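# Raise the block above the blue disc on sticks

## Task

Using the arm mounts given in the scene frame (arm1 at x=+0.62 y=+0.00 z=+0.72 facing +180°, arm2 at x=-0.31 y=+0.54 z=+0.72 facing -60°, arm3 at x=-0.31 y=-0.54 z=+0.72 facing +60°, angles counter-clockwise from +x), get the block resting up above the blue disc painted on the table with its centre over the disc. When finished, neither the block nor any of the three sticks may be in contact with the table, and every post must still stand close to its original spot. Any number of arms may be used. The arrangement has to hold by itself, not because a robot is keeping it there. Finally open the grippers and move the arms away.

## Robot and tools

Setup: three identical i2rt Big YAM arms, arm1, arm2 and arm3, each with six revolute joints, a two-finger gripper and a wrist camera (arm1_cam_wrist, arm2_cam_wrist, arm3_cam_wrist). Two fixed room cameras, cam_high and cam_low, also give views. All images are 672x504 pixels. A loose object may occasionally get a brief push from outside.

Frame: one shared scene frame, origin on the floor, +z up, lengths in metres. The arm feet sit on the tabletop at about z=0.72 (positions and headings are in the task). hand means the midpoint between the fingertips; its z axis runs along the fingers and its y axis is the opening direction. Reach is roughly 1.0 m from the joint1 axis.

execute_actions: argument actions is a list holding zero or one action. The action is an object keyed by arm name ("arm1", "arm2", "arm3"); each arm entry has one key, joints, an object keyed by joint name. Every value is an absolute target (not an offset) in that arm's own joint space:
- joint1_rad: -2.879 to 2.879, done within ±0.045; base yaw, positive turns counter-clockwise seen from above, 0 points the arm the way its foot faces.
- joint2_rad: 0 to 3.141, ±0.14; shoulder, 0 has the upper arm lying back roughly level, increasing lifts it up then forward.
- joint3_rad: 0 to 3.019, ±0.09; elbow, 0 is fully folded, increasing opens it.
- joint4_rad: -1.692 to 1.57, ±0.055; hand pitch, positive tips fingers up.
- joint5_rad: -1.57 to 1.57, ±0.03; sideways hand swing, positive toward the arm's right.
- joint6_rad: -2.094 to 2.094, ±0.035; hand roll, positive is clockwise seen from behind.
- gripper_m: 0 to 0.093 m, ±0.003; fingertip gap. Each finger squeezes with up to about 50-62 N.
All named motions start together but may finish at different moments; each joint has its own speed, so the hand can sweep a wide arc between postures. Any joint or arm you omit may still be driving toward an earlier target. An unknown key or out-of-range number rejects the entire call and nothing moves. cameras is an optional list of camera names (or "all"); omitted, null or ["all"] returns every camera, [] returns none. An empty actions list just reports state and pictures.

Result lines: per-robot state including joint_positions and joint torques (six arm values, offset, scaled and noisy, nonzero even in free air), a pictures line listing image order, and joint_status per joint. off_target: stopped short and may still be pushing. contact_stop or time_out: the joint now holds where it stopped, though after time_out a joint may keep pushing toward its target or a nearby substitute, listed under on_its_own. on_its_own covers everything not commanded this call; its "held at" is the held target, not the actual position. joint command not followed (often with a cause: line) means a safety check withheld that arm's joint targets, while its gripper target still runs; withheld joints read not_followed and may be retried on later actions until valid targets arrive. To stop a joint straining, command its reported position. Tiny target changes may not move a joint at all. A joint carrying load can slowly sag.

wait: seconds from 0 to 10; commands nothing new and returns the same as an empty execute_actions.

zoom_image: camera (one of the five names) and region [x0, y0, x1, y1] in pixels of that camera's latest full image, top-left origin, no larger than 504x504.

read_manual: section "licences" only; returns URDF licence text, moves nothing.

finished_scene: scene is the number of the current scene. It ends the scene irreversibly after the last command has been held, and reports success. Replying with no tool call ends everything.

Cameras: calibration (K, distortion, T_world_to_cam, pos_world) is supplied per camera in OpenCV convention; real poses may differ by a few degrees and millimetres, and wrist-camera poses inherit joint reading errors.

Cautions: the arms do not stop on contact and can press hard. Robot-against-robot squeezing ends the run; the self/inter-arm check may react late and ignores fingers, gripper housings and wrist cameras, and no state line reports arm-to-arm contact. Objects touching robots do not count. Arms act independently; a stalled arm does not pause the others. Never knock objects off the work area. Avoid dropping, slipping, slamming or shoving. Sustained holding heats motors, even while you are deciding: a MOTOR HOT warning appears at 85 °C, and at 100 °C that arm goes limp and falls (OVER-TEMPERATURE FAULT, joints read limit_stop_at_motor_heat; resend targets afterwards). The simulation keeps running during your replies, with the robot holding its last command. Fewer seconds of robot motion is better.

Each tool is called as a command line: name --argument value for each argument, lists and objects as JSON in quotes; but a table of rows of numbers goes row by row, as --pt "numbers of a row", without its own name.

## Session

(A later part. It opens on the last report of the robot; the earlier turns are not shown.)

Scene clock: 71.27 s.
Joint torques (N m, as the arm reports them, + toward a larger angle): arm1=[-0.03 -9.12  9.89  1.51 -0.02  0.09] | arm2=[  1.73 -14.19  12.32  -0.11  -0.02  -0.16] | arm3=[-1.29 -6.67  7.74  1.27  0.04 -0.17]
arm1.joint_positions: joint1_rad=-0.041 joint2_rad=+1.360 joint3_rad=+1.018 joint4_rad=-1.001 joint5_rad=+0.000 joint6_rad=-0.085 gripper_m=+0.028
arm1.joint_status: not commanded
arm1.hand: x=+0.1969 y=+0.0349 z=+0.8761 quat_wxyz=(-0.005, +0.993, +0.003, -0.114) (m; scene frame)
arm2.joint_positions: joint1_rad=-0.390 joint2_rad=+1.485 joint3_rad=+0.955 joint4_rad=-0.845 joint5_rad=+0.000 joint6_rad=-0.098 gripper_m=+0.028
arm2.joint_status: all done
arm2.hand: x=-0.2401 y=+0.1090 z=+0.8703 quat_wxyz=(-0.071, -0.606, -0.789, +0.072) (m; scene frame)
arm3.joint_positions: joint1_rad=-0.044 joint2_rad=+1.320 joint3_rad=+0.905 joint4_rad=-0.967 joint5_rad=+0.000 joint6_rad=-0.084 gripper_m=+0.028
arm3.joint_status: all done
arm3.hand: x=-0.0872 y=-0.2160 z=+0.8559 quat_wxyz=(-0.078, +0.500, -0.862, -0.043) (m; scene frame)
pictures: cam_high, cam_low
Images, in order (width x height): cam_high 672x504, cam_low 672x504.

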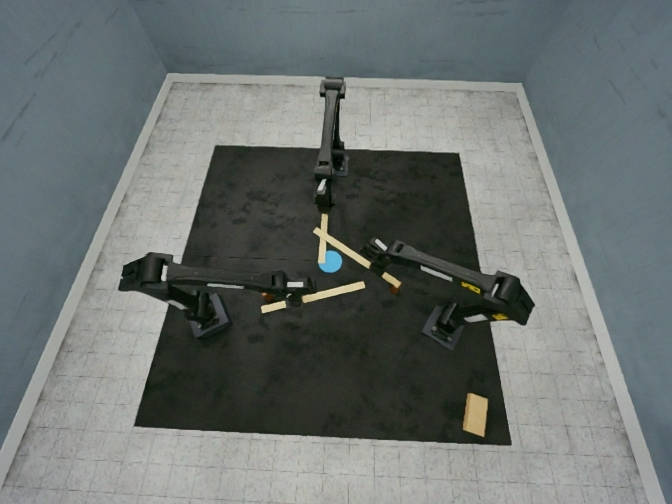

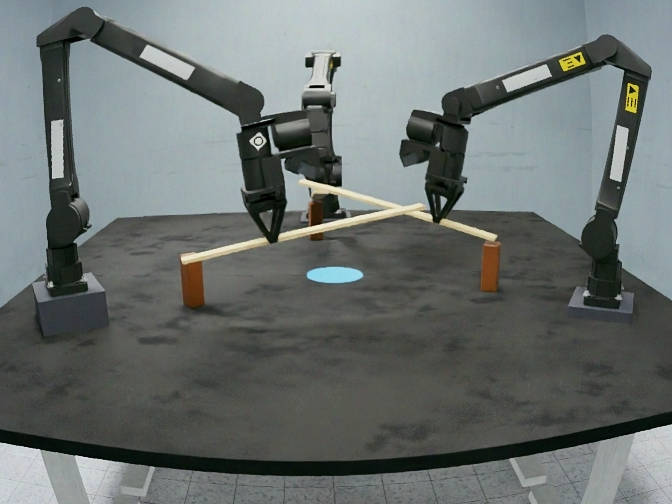

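zoom_image --camera "cam_low" --region '[165, 230, 245, 310]'

Region (165, 230, 245, 310) of cam_low's 672x504 image, scaled by 6.300, with more detail than that image has.

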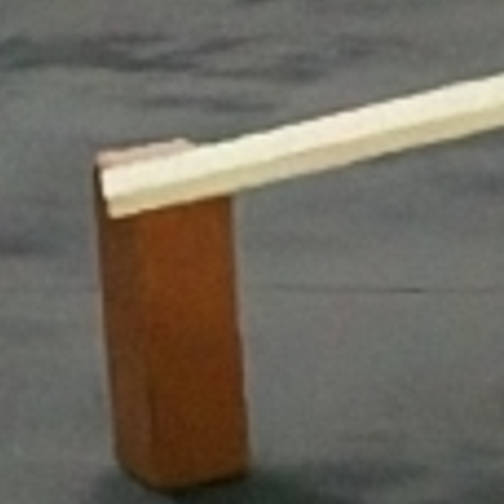

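execute_actions --actions '[{"arm3": {"joints": {"joint3_rad": 0.884, "joint4_rad": -0.928}}, "arm2": {"joints": {"joint3_rad": 1.012, "joint4_rad": -0.862}}}]' --cameras '["cam_high", "cam_low"]'

Scene clock: 76.90 s.
Joint torques (N m, as the arm reports them, + toward a larger angle): arm1=[-0.05 -9.1   9.9   1.54 -0.02  0.07] | arm2=[  1.61 -13.54  12.61  -0.07  -0.01  -0.13] | arm3=[-1.07 -6.6   7.18  1.26  0.05 -0.18]
arm1.joint_positions: joint1_rad=-0.041 joint2_rad=+1.360 joint3_rad=+1.018 joint4_rad=-1.001 joint5_rad=+0.000 joint6_rad=-0.083 gripper_m=+0.028
arm1.joint_status: not commanded
arm1.hand: x=+0.1969 y=+0.0349 z=+0.8761 quat_wxyz=(-0.005, +0.994, +0.002, -0.114) (m; scene frame)
arm2.joint_positions: joint1_rad=-0.390 joint2_rad=+1.485 joint3_rad=+0.966 joint4_rad=-0.851 joint5_rad=+0.000 joint6_rad=-0.098 gripper_m=+0.028
arm2.joint_status: all done
arm2.hand: x=-0.2395 y=+0.1056 z=+0.8744 quat_wxyz=(-0.073, -0.606, -0.789, +0.074) (m; scene frame)
arm3.joint_positions: joint1_rad=-0.044 joint2_rad=+1.320 joint3_rad=+0.884 joint4_rad=-0.942 joint5_rad=+0.000 joint6_rad=-0.084 gripper_m=+0.028
arm3.joint_status: all done
arm3.hand: x=-0.0889 y=-0.2183 z=+0.8485 quat_wxyz=(-0.079, +0.500, -0.861, -0.044) (m; scene frame)
pictures: cam_high, cam_low
Images, in order (width x height): cam_high 672x504, cam_low 672x504.

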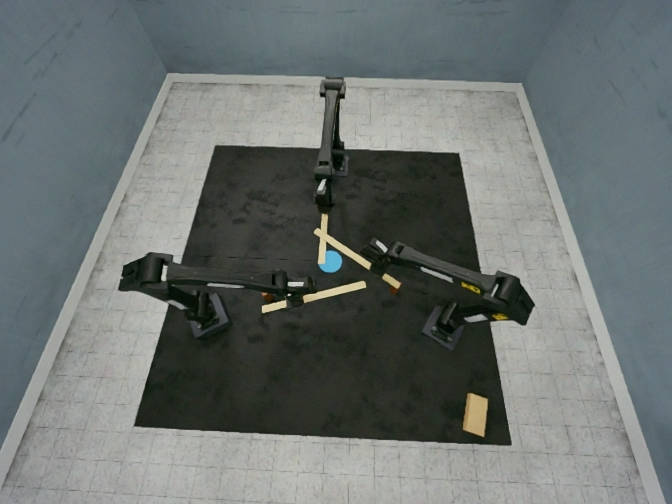

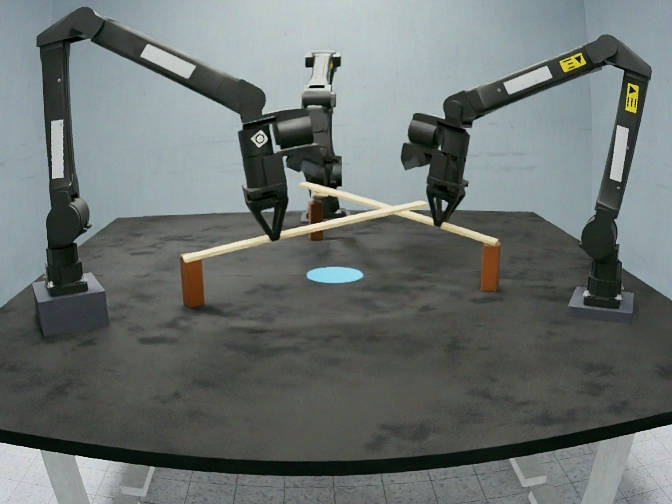

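zoom_image --camera "cam_low" --region '[285, 170, 365, 220]'

zoom_image --camera "cam_low" --region '[450, 215, 520, 265]'

zoom_image --camera "cam_high" --region '[240, 190, 420, 325]'

Region (285, 170, 365, 220) of cam_low's 672x504 image, scaled by 6.300, with more detail than that image has; it fills the top 315 rows of this view, and the rest is white.

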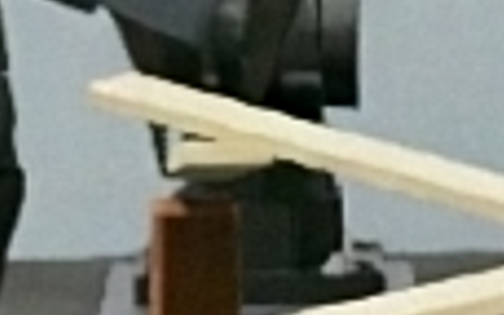

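Region (450, 215, 520, 265) of cam_low's 672x504 image, scaled by 7.200, with more detail than that image has; it fills the top 360 rows of this view, and the rest is white.

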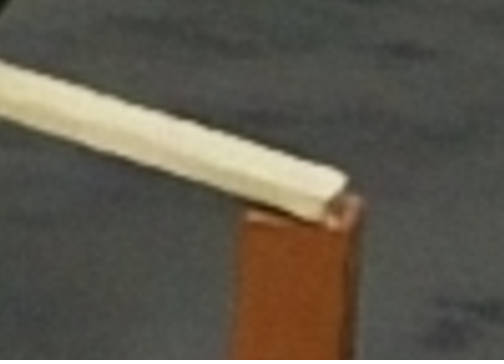

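Region (240, 190, 420, 325) of cam_high's 672x504 image, scaled by 2.800, with more detail than that image has; it fills the top 378 rows of this view, and the rest is white.

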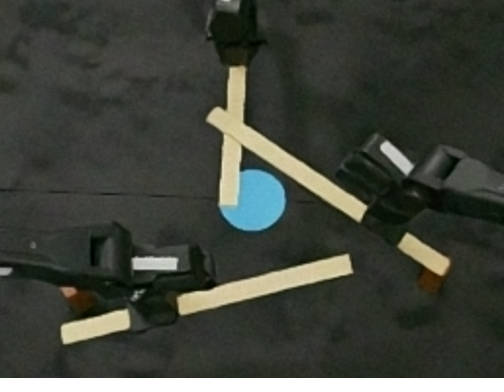

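execute_actions --actions '[{"arm3": {"joints": {"gripper_m": 0.05}}}]' --cameras '["cam_high", "cam_low", "arm3_cam_wrist"]'

Scene clock: 78.20 s.
Joint torques (N m, as the arm reports them, + toward a larger angle): arm1=[-0.07 -9.21  9.9   1.51 -0.02  0.08] | arm2=[  1.8  -13.48  12.55   0.06  -0.07  -0.15] | arm3=[-0.97 -6.75  7.13  1.24  0.04 -0.16]
arm1.joint_positions: joint1_rad=-0.041 joint2_rad=+1.360 joint3_rad=+1.018 joint4_rad=-1.001 joint5_rad=+0.000 joint6_rad=-0.083 gripper_m=+0.028
arm1.joint_status: not commanded
arm1.hand: x=+0.1969 y=+0.0349 z=+0.8761 quat_wxyz=(-0.005, +0.994, +0.002, -0.114) (m; scene frame)
arm2.joint_positions: joint1_rad=-0.390 joint2_rad=+1.485 joint3_rad=+0.966 joint4_rad=-0.851 joint5_rad=+0.000 joint6_rad=-0.098 gripper_m=+0.028
arm2.joint_status: not commanded
arm2.hand: x=-0.2395 y=+0.1056 z=+0.8744 quat_wxyz=(-0.073, -0.606, -0.789, +0.074) (m; scene frame)
arm3.joint_positions: joint1_rad=-0.044 joint2_rad=+1.320 joint3_rad=+0.884 joint4_rad=-0.941 joint5_rad=+0.000 joint6_rad=-0.084 gripper_m=+0.050
arm3.joint_status: all done
arm3.hand: x=-0.0886 y=-0.2180 z=+0.8485 quat_wxyz=(-0.080, +0.500, -0.861, -0.044) (m; scene frame)
pictures: arm3_cam_wrist, cam_high, cam_low
camera_calibration (this result's frames):
arm3_cam_wrist: T_world_to_cam=[[0.858669, -0.512497, 0.00582871, -0.0359533], [-0.468183, -0.779694, 0.41579, -0.561474], [-0.208546, -0.359755, -0.909442, 0.799787], [0, 0, 0, 1]] pos_world=[-0.0652078, -0.168477, 0.961024]
Images, in order (width x height): arm3_cam_wrist 672x504, cam_high 672x504, cam_low 672x504.

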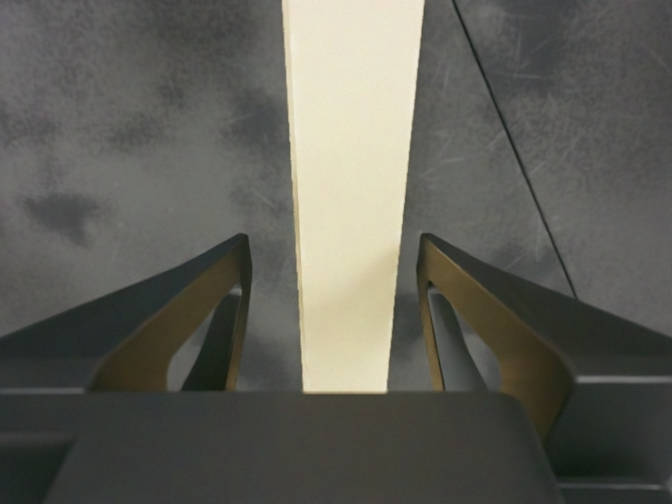

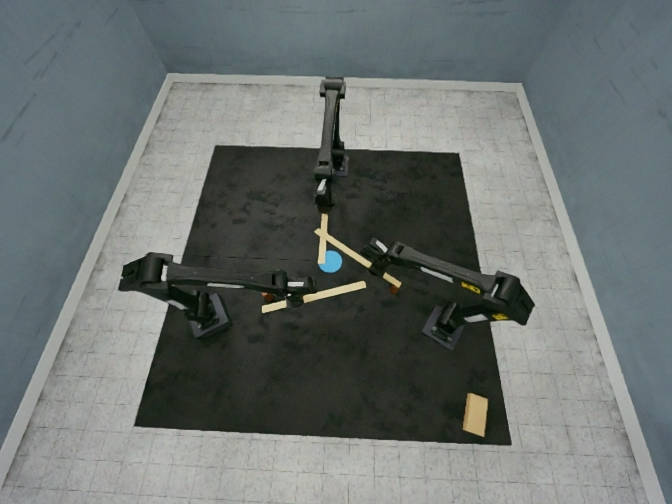

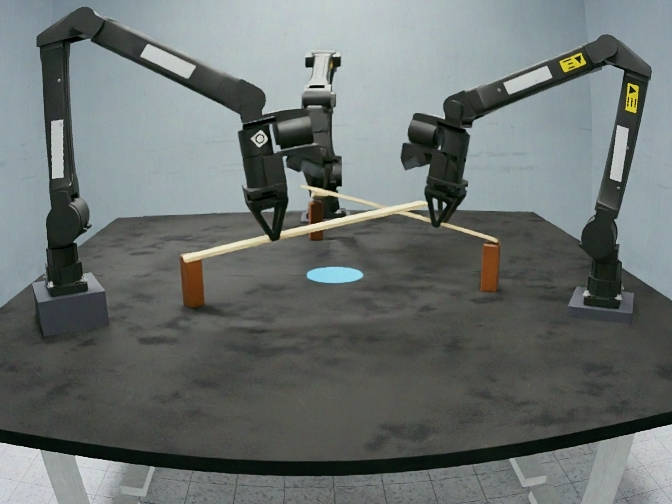

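execute_actions --actions '[]' --cameras '["cam_high", "cam_low", "arm3_cam_wrist"]'

zoom_image --camera "cam_high" --region '[240, 190, 420, 325]'

zoom_image --camera "cam_low" --region '[280, 160, 520, 300]'

Scene clock: 78.43 s.
Joint torques (N m, as the arm reports them, + toward a larger angle): arm1=[-0.04 -9.16  9.88  1.53 -0.03  0.08] | arm2=[  1.6  -13.39  12.51   0.03  -0.05  -0.15] | arm3=[-1.14 -6.68  7.21  1.15  0.03 -0.14]
arm1.joint_positions: joint1_rad=-0.041 joint2_rad=+1.360 joint3_rad=+1.018 joint4_rad=-1.001 joint5_rad=+0.000 joint6_rad=-0.083 gripper_m=+0.028
arm1.joint_status: not commanded
arm1.hand: x=+0.1969 y=+0.0349 z=+0.8761 quat_wxyz=(-0.005, +0.994, +0.002, -0.114) (m; scene frame)
arm2.joint_positions: joint1_rad=-0.390 joint2_rad=+1.485 joint3_rad=+0.966 joint4_rad=-0.851 joint5_rad=+0.000 joint6_rad=-0.098 gripper_m=+0.028
arm2.joint_status: not commanded
arm2.hand: x=-0.2395 y=+0.1056 z=+0.8744 quat_wxyz=(-0.073, -0.606, -0.789, +0.074) (m; scene frame)
arm3.joint_positions: joint1_rad=-0.044 joint2_rad=+1.320 joint3_rad=+0.884 joint4_rad=-0.941 joint5_rad=+0.000 joint6_rad=-0.084 gripper_m=+0.050
arm3.joint_status: all done
arm3.hand: x=-0.0886 y=-0.2180 z=+0.8485 quat_wxyz=(-0.080, +0.500, -0.861, -0.044) (m; scene frame)
pictures: arm3_cam_wrist, cam_high, cam_low
camera_calibration (this result's frames):
arm3_cam_wrist: T_world_to_cam=[[0.858669, -0.512497, 0.00582871, -0.0359533], [-0.468183, -0.779694, 0.41579, -0.561474], [-0.208546, -0.359755, -0.909442, 0.799787], [0, 0, 0, 1]] pos_world=[-0.0652078, -0.168477, 0.961024]
Images, in order (width x height): arm3_cam_wrist 672x504, cam_high 672x504, cam_low 672x504.

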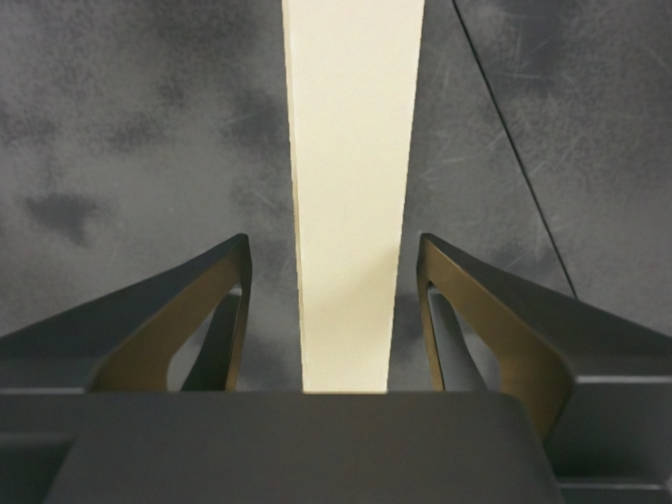

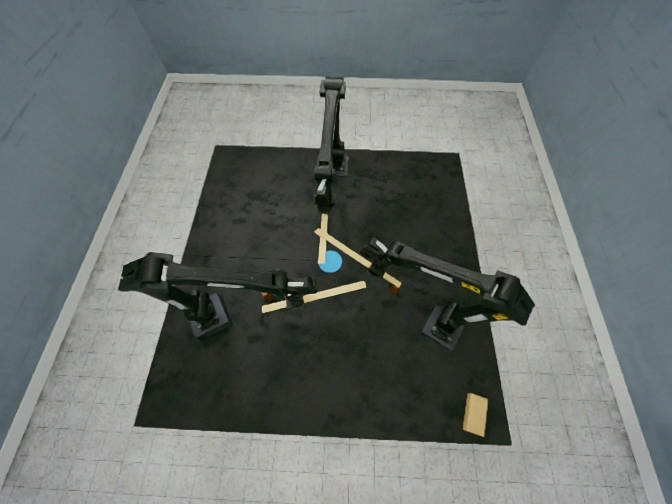

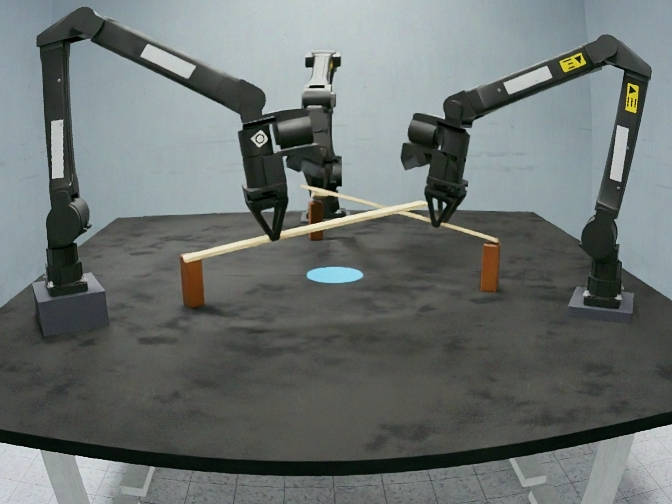

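Region (240, 190, 420, 325) of cam_high's 672x504 image, scaled by 2.800, with more detail than that image has; it fills the top 378 rows of this view, and the rest is white.

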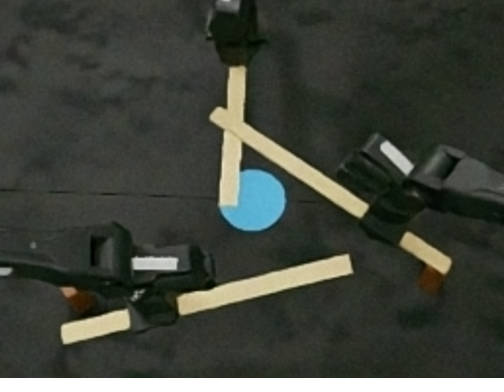

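Region (280, 160, 520, 300) of cam_low's 672x504 image, scaled by 2.100, with more detail than that image has; it fills the top 294 rows of this view, and the rest is white.

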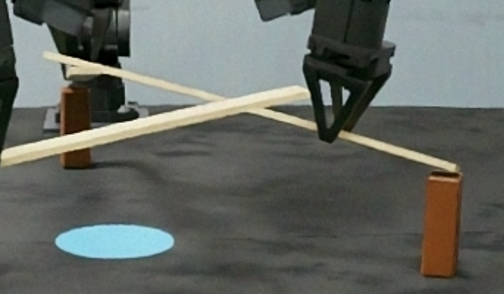

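execute_actions --actions '[{"arm3": {"joints": {"joint2_rad": 1.03}}, "arm2": {"joints": {"joint1_rad": -0.2, "joint4_rad": -0.872}}}]' --cameras '["cam_high", "cam_low"]'

zoom_image --camera "cam_high" --region '[240, 190, 420, 325]'

zoom_image --camera "cam_low" --region '[160, 150, 520, 310]'

Scene clock: 82.10 s.
Joint torques (N m, as the arm reports them, + toward a larger angle): arm1=[-0.01 -9.16  9.88  1.52 -0.02  0.07] | arm2=[  0.81 -13.9   12.7   -0.07  -0.01  -0.15] | arm3=[-1.3  -3.11  8.65  1.62  0.01 -0.17]
arm1.joint_positions: joint1_rad=-0.041 joint2_rad=+1.360 joint3_rad=+1.018 joint4_rad=-1.001 joint5_rad=+0.000 joint6_rad=-0.083 gripper_m=+0.028
arm1.joint_status: not commanded
arm1.hand: x=+0.1969 y=+0.0349 z=+0.8761 quat_wxyz=(-0.005, +0.994, +0.002, -0.114) (m; scene frame)
arm2.joint_positions: joint1_rad=-0.193 joint2_rad=+1.485 joint3_rad=+0.966 joint4_rad=-0.861 joint5_rad=-0.001 joint6_rad=-0.100 gripper_m=+0.028
arm2.joint_status: all done
arm2.hand: x=-0.1571 y=+0.1298 z=+0.8732 quat_wxyz=(-0.075, -0.525, -0.845, +0.063) (m; scene frame)
arm3.joint_positions: joint1_rad=-0.044 joint2_rad=+1.015 joint3_rad=+0.877 joint4_rad=-0.940 joint5_rad=+0.000 joint6_rad=-0.084 gripper_m=+0.050
arm3.joint_status: all done
arm3.hand: x=-0.0941 y=-0.2281 z=+0.9562 quat_wxyz=(-0.213, +0.487, -0.840, -0.107) (m; scene frame)
pictures: cam_high, cam_low
Images, in order (width x height): cam_high 672x504, cam_low 672x504.

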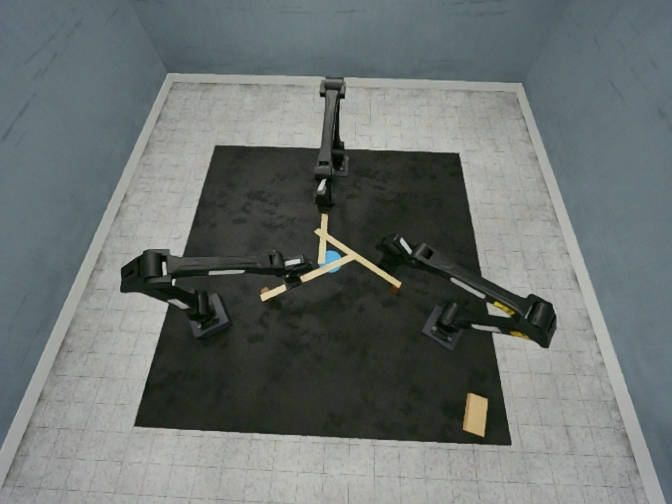

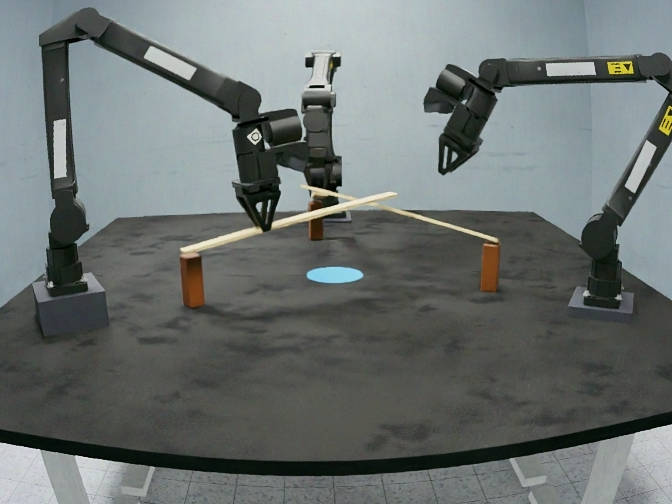

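Region (240, 190, 420, 325) of cam_high's 672x504 image, scaled by 2.800, with more detail than that image has; it fills the top 378 rows of this view, and the rest is white.

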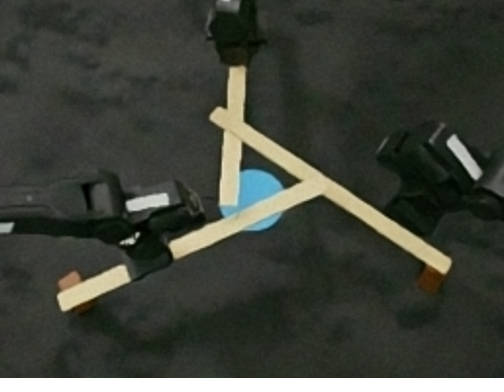

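Region (160, 150, 520, 310) of cam_low's 672x504 image, scaled by 1.400, with more detail than that image has.

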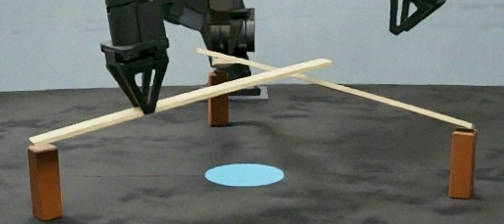

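zoom_image --camera "cam_low" --region '[290, 170, 410, 240]'

zoom_image --camera "cam_low" --region '[165, 225, 245, 285]'

Region (290, 170, 410, 240) of cam_low's 672x504 image, scaled by 4.200, with more detail than that image has; it fills the top 294 rows of this view, and the rest is white.

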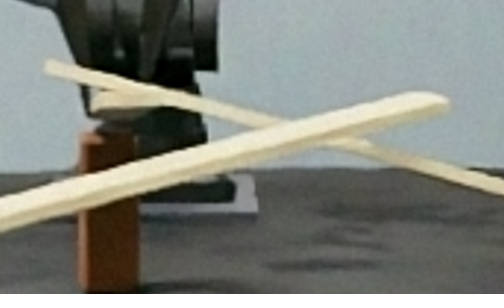

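Region (165, 225, 245, 285) of cam_low's 672x504 image, scaled by 6.300, with more detail than that image has; it fills the top 378 rows of this view, and the rest is white.

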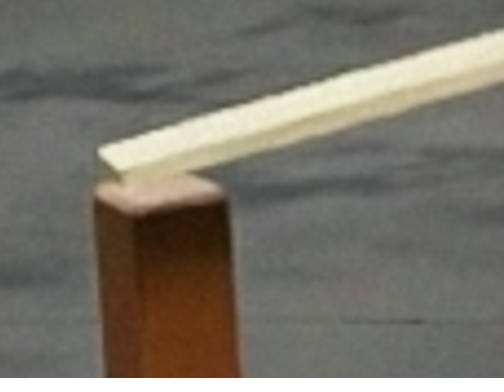

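execute_actions --actions '[{"arm2": {"joints": {"joint1_rad": -0.118}}, "arm3": {"joints": {"joint1_rad": 1.0, "gripper_m": 0.09, "joint6_rad": 0.3}}}]' --cameras '["cam_high", "cam_low"]'

zoom_image --camera "cam_high" --region '[240, 190, 420, 325]'

zoom_image --camera "cam_low" --region '[160, 150, 520, 310]'

Scene clock: 87.10 s.
Joint torques (N m, as the arm reports them, + toward a larger angle): arm1=[-0.04 -9.06  9.9   1.53 -0.02  0.08] | arm2=[  1.08 -13.77  12.61  -0.2   -0.04  -0.14] | arm3=[-0.6  -2.98  8.79  1.64  0.06  0.13]
arm1.joint_positions: joint1_rad=-0.041 joint2_rad=+1.360 joint3_rad=+1.018 joint4_rad=-1.001 joint5_rad=+0.000 joint6_rad=-0.083 gripper_m=+0.028
arm1.joint_status: not commanded
arm1.hand: x=+0.1969 y=+0.0349 z=+0.8761 quat_wxyz=(-0.005, +0.994, +0.002, -0.114) (m; scene frame)
arm2.joint_positions: joint1_rad=-0.113 joint2_rad=+1.485 joint3_rad=+0.966 joint4_rad=-0.861 joint5_rad=+0.000 joint6_rad=-0.100 gripper_m=+0.028
arm2.joint_status: all done
arm2.hand: x=-0.1252 y=+0.1432 z=+0.8728 quat_wxyz=(-0.077, -0.491, -0.866, +0.060) (m; scene frame)
arm3.joint_positions: joint1_rad=+1.000 joint2_rad=+1.018 joint3_rad=+0.877 joint4_rad=-0.940 joint5_rad=+0.000 joint6_rad=+0.285 gripper_m=+0.090
arm3.joint_status: all done
arm3.hand: x=-0.4663 y=-0.1975 z=+0.9611 quat_wxyz=(-0.093, +0.736, -0.631, -0.227) (m; scene frame)
pictures: cam_high, cam_low
Images, in order (width x height): cam_high 672x504, cam_low 672x504.

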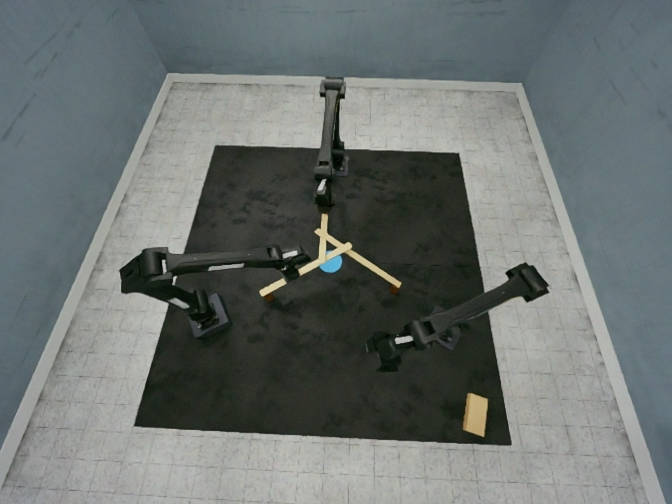

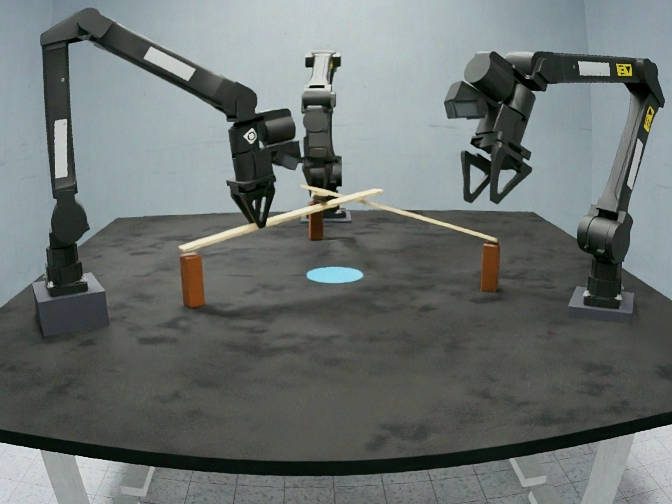

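Region (240, 190, 420, 325) of cam_high's 672x504 image, scaled by 2.800, with more detail than that image has; it fills the top 378 rows of this view, and the rest is white.

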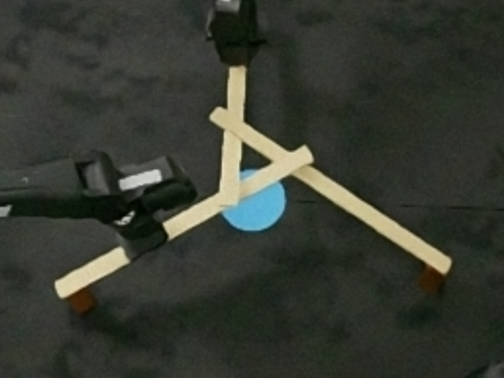

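Region (160, 150, 520, 310) of cam_low's 672x504 image, scaled by 1.400, with more detail than that image has.

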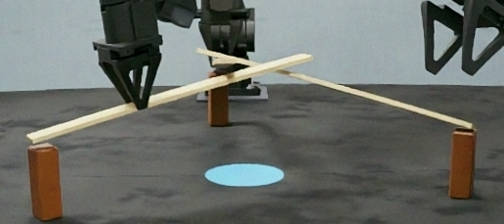

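zoom_image --camera "cam_high" --region '[295, 205, 375, 280]'

zoom_image --camera "cam_low" --region '[290, 170, 410, 240]'

zoom_image --camera "cam_low" --region '[165, 225, 245, 285]'

zoom_image --camera "cam_high" --region '[250, 270, 300, 310]'

Region (295, 205, 375, 280) of cam_high's 672x504 image, scaled by 6.300, with more detail than that image has; it fills the top 472 rows of this view, and the rest is white.

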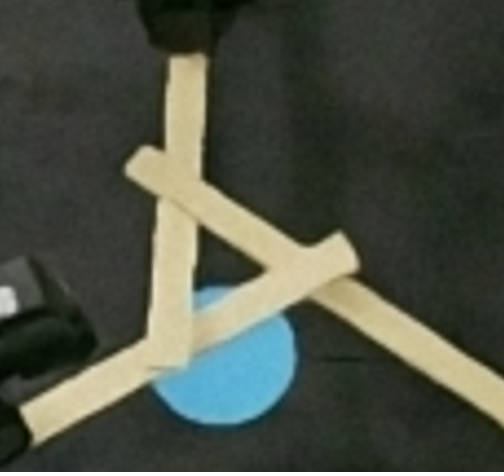

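Region (290, 170, 410, 240) of cam_low's 672x504 image, scaled by 4.200, with more detail than that image has; it fills the top 294 rows of this view, and the rest is white.

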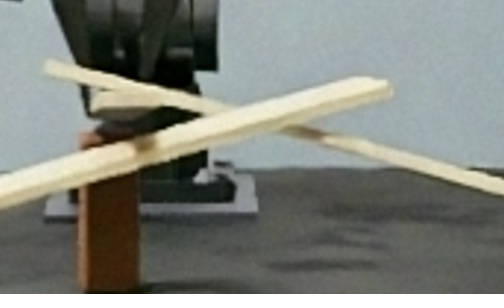

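Region (165, 225, 245, 285) of cam_low's 672x504 image, scaled by 6.300, with more detail than that image has; it fills the top 378 rows of this view, and the rest is white.

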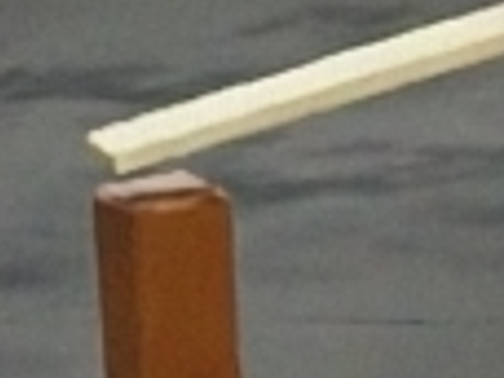

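Region (250, 270, 300, 310) of cam_high's 672x504 image, scaled by 10.080, with more detail than that image has; it fills the top 403 rows of this view, and the rest is white.

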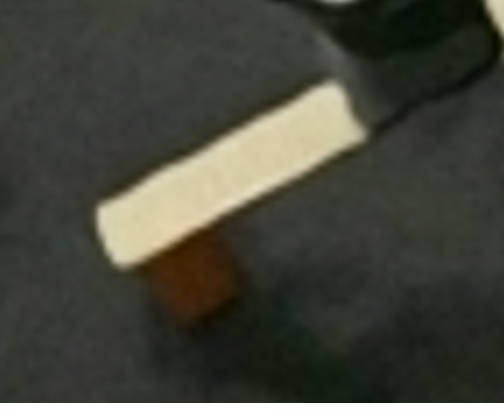

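execute_actions --actions '[{"arm2": {"joints": {"joint2_rad": 1.512, "joint4_rad": -0.823}}, "arm3": {"joints": {"joint1_rad": 2.373, "joint2_rad": 1.339, "joint3_rad": 0.985, "joint4_rad": -1.215, "joint6_rad": 0.515}}}]' --cameras '["cam_high", "cam_low", "arm3_cam_wrist"]'

zoom_image --camera "cam_low" --region '[290, 170, 410, 240]'

zoom_image --camera "cam_low" --region '[165, 225, 245, 285]'

Scene clock: 90.03 s.
Joint torques (N m, as the arm reports them, + toward a larger angle): arm1=[-0.1  -9.14  9.91  1.52 -0.02  0.08] | arm2=[  1.3  -12.19  12.44   0.93  -0.01  -0.16] | arm3=[-1.01 -8.59 10.14 -0.1   0.11  0.16]
arm1.joint_positions: joint1_rad=-0.041 joint2_rad=+1.360 joint3_rad=+1.018 joint4_rad=-1.001 joint5_rad=+0.000 joint6_rad=-0.083 gripper_m=+0.028
arm1.joint_status: not commanded
arm1.hand: x=+0.1969 y=+0.0349 z=+0.8761 quat_wxyz=(-0.005, +0.994, +0.002, -0.114) (m; scene frame)
arm2.joint_positions: joint1_rad=-0.113 joint2_rad=+1.503 joint3_rad=+0.966 joint4_rad=-0.839 joint5_rad=+0.000 joint6_rad=-0.100 gripper_m=+0.028
arm2.joint_status: all done
arm2.hand: x=-0.1233 y=+0.1391 z=+0.8666 quat_wxyz=(-0.079, -0.491, -0.865, +0.062) (m; scene frame)
arm3.joint_positions: joint1_rad=+2.376 joint2_rad=+1.354 joint3_rad=+0.943 joint4_rad=-1.207 joint5_rad=+0.000 joint6_rad=+0.501 gripper_m=+0.090
arm3.joint_status: all done
arm3.hand: x=-0.6430 y=-0.6206 z=+0.8636 quat_wxyz=(-0.006, +0.992, -0.126, +0.014) (m; scene frame)
pictures: arm3_cam_wrist, cam_high, cam_low
camera_calibration (this result's frames):
arm3_cam_wrist: T_world_to_cam=[[0.267374, 0.963338, 0.0221502, 0.755263], [0.770414, -0.227522, 0.595564, -0.157385], [0.578769, -0.142173, -0.803002, 1.1024], [0, 0, 0, 1]] pos_world=[-0.71872, -0.60665, 0.962232]
Images, in order (width x height): arm3_cam_wrist 672x504, cam_high 672x504, cam_low 672x504.

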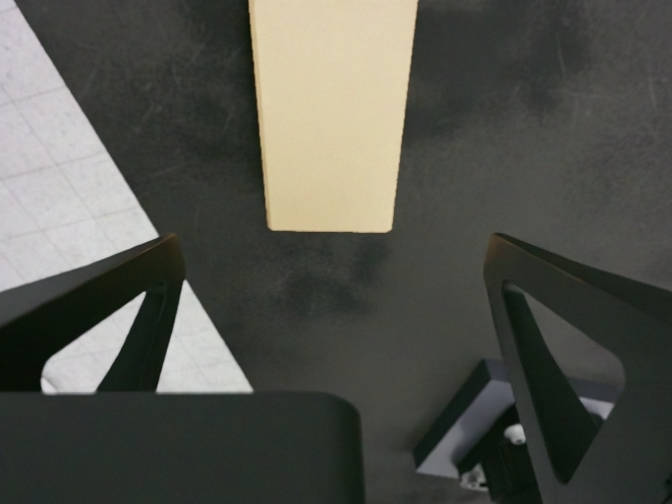

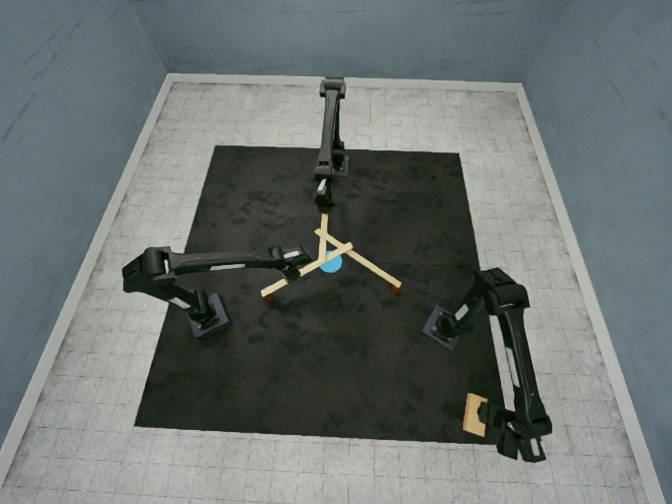

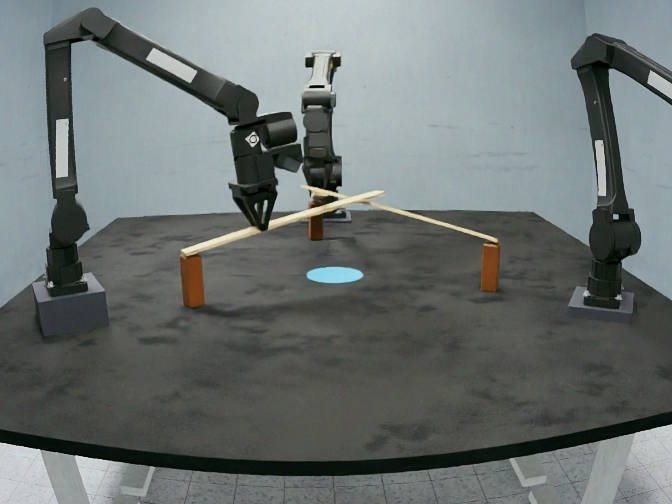

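Region (290, 170, 410, 240) of cam_low's 672x504 image, scaled by 4.200, with more detail than that image has; it fills the top 294 rows of this view, and the rest is white.

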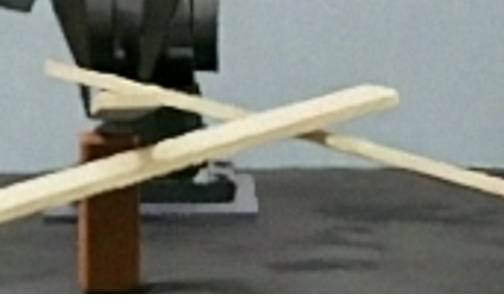

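Region (165, 225, 245, 285) of cam_low's 672x504 image, scaled by 6.300, with more detail than that image has; it fills the top 378 rows of this view, and the rest is white.

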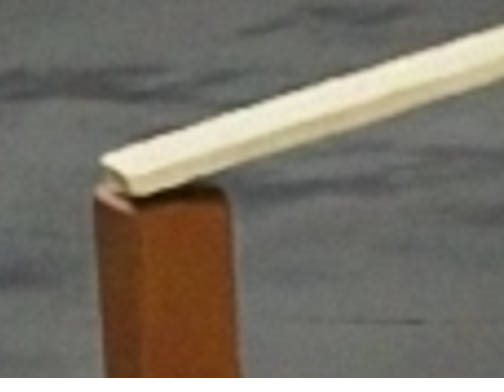

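execute_actions --actions '[{"arm2": {"joints": {"joint2_rad": 1.521}}, "arm3": {"joints": {"joint1_rad": 2.36, "joint2_rad": 1.46, "joint3_rad": 0.82, "joint4_rad": -0.93}}}]' --cameras '["cam_high", "cam_low", "arm3_cam_wrist"]'

zoom_image --camera "cam_low" --region '[290, 170, 410, 240]'

zoom_image --camera "cam_low" --region '[165, 225, 245, 285]'

Scene clock: 93.43 s.
Joint torques (N m, as the arm reports them, + toward a larger angle): arm1=[-0.03 -9.1   9.89  1.53 -0.03  0.07] | arm2=[  1.26 -12.19  12.48   0.91  -0.03  -0.14] | arm3=[-1.14 -8.39  7.06  0.68  0.08  0.13]
arm1.joint_positions: joint1_rad=-0.041 joint2_rad=+1.360 joint3_rad=+1.018 joint4_rad=-1.001 joint5_rad=+0.000 joint6_rad=-0.082 gripper_m=+0.028
arm1.joint_status: not commanded
arm1.hand: x=+0.1969 y=+0.0349 z=+0.8761 quat_wxyz=(-0.005, +0.994, +0.002, -0.114) (m; scene frame)
arm2.joint_positions: joint1_rad=-0.113 joint2_rad=+1.508 joint3_rad=+0.966 joint4_rad=-0.838 joint5_rad=+0.000 joint6_rad=-0.100 gripper_m=+0.028
arm2.joint_status: all done
arm2.hand: x=-0.1233 y=+0.1391 z=+0.8644 quat_wxyz=(-0.077, -0.491, -0.866, +0.061) (m; scene frame)
arm3.joint_positions: joint1_rad=+2.368 joint2_rad=+1.470 joint3_rad=+0.808 joint4_rad=-0.940 joint5_rad=+0.000 joint6_rad=+0.501 gripper_m=+0.090
arm3.joint_status: all done
arm3.hand: x=-0.6447 y=-0.6181 z=+0.7806 quat_wxyz=(-0.003, +0.991, -0.131, +0.007) (m; scene frame)
pictures: arm3_cam_wrist, cam_high, cam_low
camera_calibration (this result's frames):
arm3_cam_wrist: T_world_to_cam=[[0.275714, 0.961139, 0.0139203, 0.765531], [0.777874, -0.231603, 0.584185, -0.0948877], [0.564707, -0.15024, -0.811501, 1.02961], [0, 0, 0, 1]] pos_world=[-0.718683, -0.60307, 0.880303]
Images, in order (width x height): arm3_cam_wrist 672x504, cam_high 672x504, cam_low 672x504.

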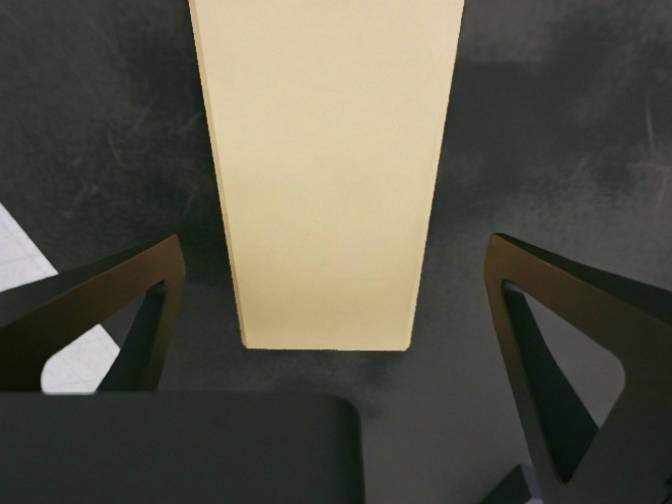

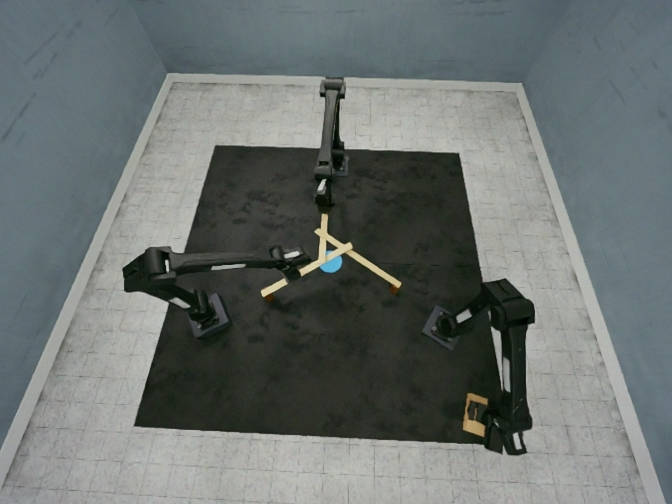

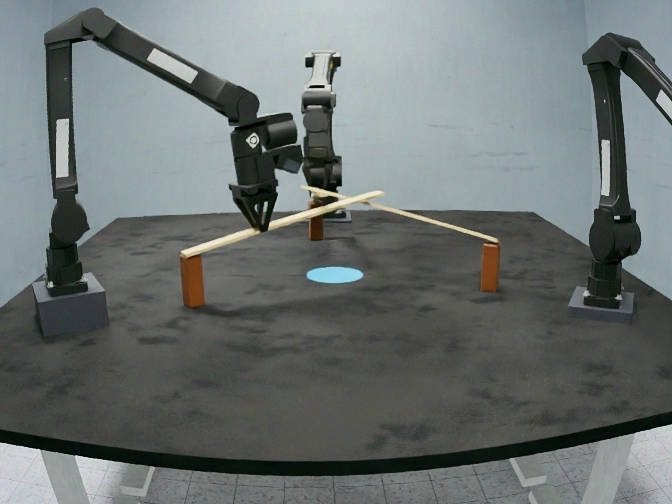

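Region (290, 170, 410, 240) of cam_low's 672x504 image, scaled by 4.200, with more detail than that image has; it fills the top 294 rows of this view, and the rest is white.

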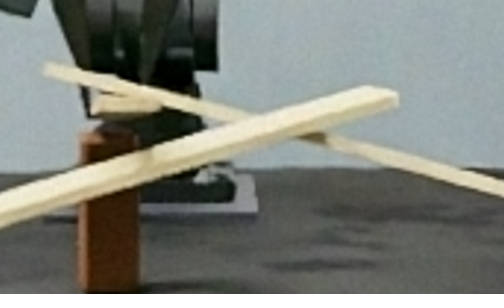

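Region (165, 225, 245, 285) of cam_low's 672x504 image, scaled by 6.300, with more detail than that image has; it fills the top 378 rows of this view, and the rest is white.

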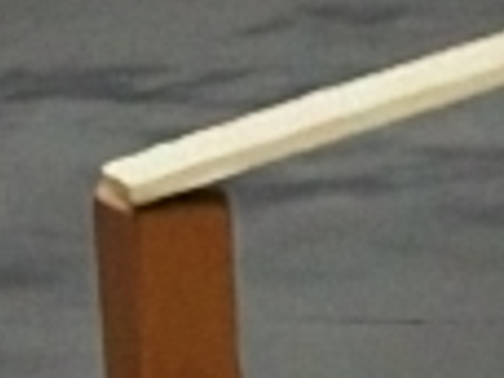

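execute_actions --actions '[{"arm2": {"joints": {"gripper_m": 0.05, "joint2_rad": 1.508}}, "arm3": {"joints": {"joint2_rad": 1.512, "joint3_rad": 0.79, "joint4_rad": -0.862}}}]' --cameras '["cam_high", "cam_low", "arm3_cam_wrist", "arm2_cam_wrist"]'

zoom_image --camera "cam_low" --region '[160, 150, 520, 310]'

zoom_image --camera "cam_high" --region '[240, 190, 420, 325]'

Scene clock: 98.20 s.
Joint torques (N m, as the arm reports them, + toward a larger angle): arm1=[-0.08 -9.02  9.96  1.54 -0.02  0.07] | arm2=[  1.3  -12.27  12.5    1.    -0.03  -0.16] | arm3=[-1.1  -7.02  5.82  0.71  0.09  0.14]
arm1.joint_positions: joint1_rad=-0.041 joint2_rad=+1.360 joint3_rad=+1.017 joint4_rad=-1.001 joint5_rad=+0.000 joint6_rad=-0.082 gripper_m=+0.028
arm1.joint_status: not commanded
arm1.hand: x=+0.1972 y=+0.0348 z=+0.8758 quat_wxyz=(-0.005, +0.994, +0.002, -0.113) (m; scene frame)
arm2.joint_positions: joint1_rad=-0.113 joint2_rad=+1.508 joint3_rad=+0.966 joint4_rad=-0.838 joint5_rad=+0.000 joint6_rad=-0.100 gripper_m=+0.050
arm2.joint_status: all done
arm2.hand: x=-0.1233 y=+0.1391 z=+0.8644 quat_wxyz=(-0.077, -0.491, -0.866, +0.061) (m; scene frame)
arm3.joint_positions: joint1_rad=+2.368 joint2_rad=+1.500 joint3_rad=+0.791 joint4_rad=-0.873 joint5_rad=+0.000 joint6_rad=+0.501 gripper_m=+0.090
arm3.joint_status: all done
arm3.hand: x=-0.6499 y=-0.6193 z=+0.7657 quat_wxyz=(+0.001, +0.991, -0.131, -0.003) (m; scene frame)
pictures: arm2_cam_wrist, arm3_cam_wrist, cam_high, cam_low
camera_calibration (this result's frames):
arm2_cam_wrist: T_world_to_cam=[[-0.861049, -0.507639, 0.0299522, -0.0600616], [-0.452195, 0.79129, 0.411559, -0.51505], [-0.232624, 0.340828, -0.910891, 0.834183], [0, 0, 0, 1]] pos_world=[-0.0905679, 0.0927509, 0.973622]
arm3_cam_wrist: T_world_to_cam=[[0.275865, 0.961189, 0.00390362, 0.776176], [0.789216, -0.228822, 0.569894, -0.062419], [0.548669, -0.154133, -0.821709, 1.01531], [0, 0, 0, 1]] pos_world=[-0.721925, -0.603842, 0.86683]
Images, in order (width x height): arm2_cam_wrist 672x504, arm3_cam_wrist 672x504, cam_high 672x504, cam_low 672x504.

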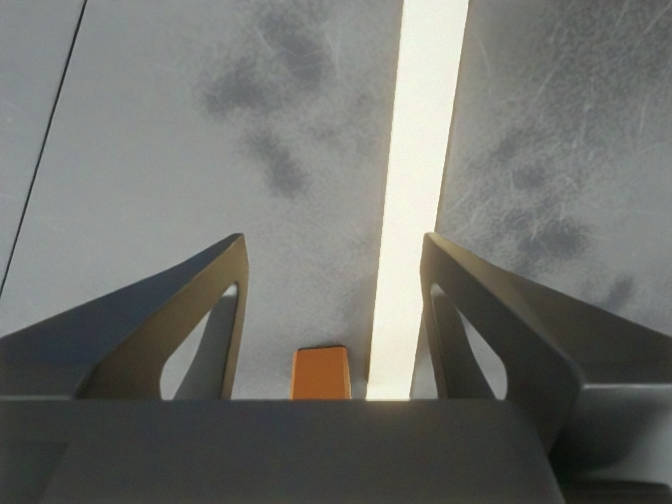

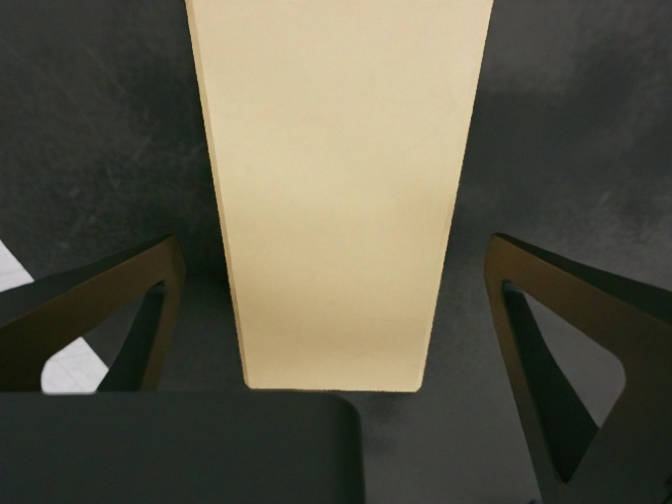

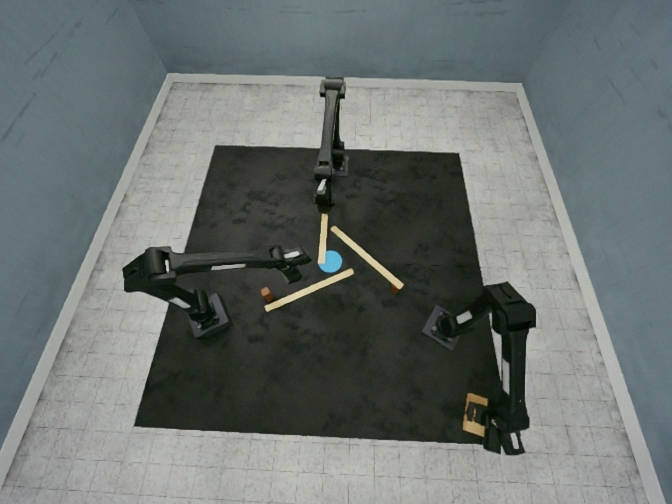

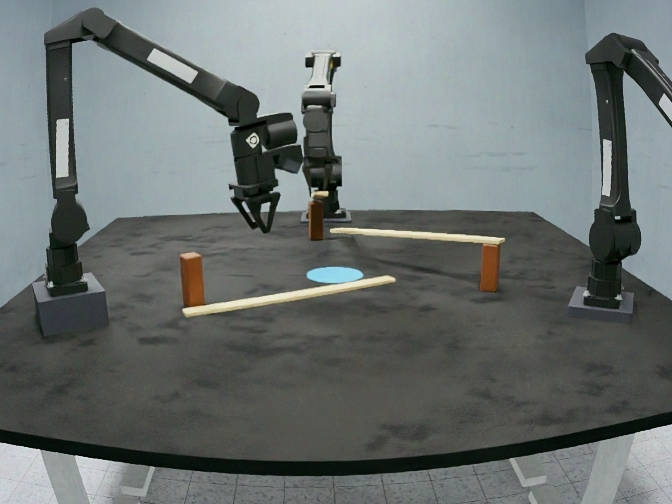

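Region (160, 150, 520, 310) of cam_low's 672x504 image, scaled by 1.400, with more detail than that image has.

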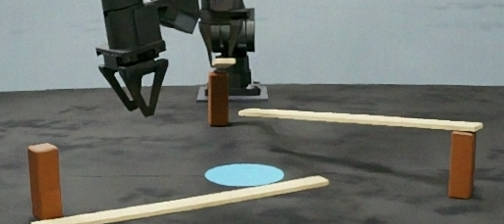

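Region (240, 190, 420, 325) of cam_high's 672x504 image, scaled by 2.800, with more detail than that image has; it fills the top 378 rows of this view, and the rest is white.

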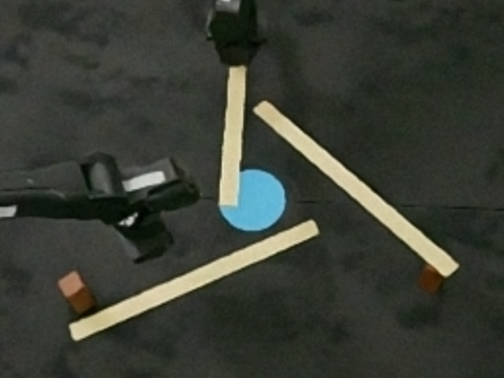

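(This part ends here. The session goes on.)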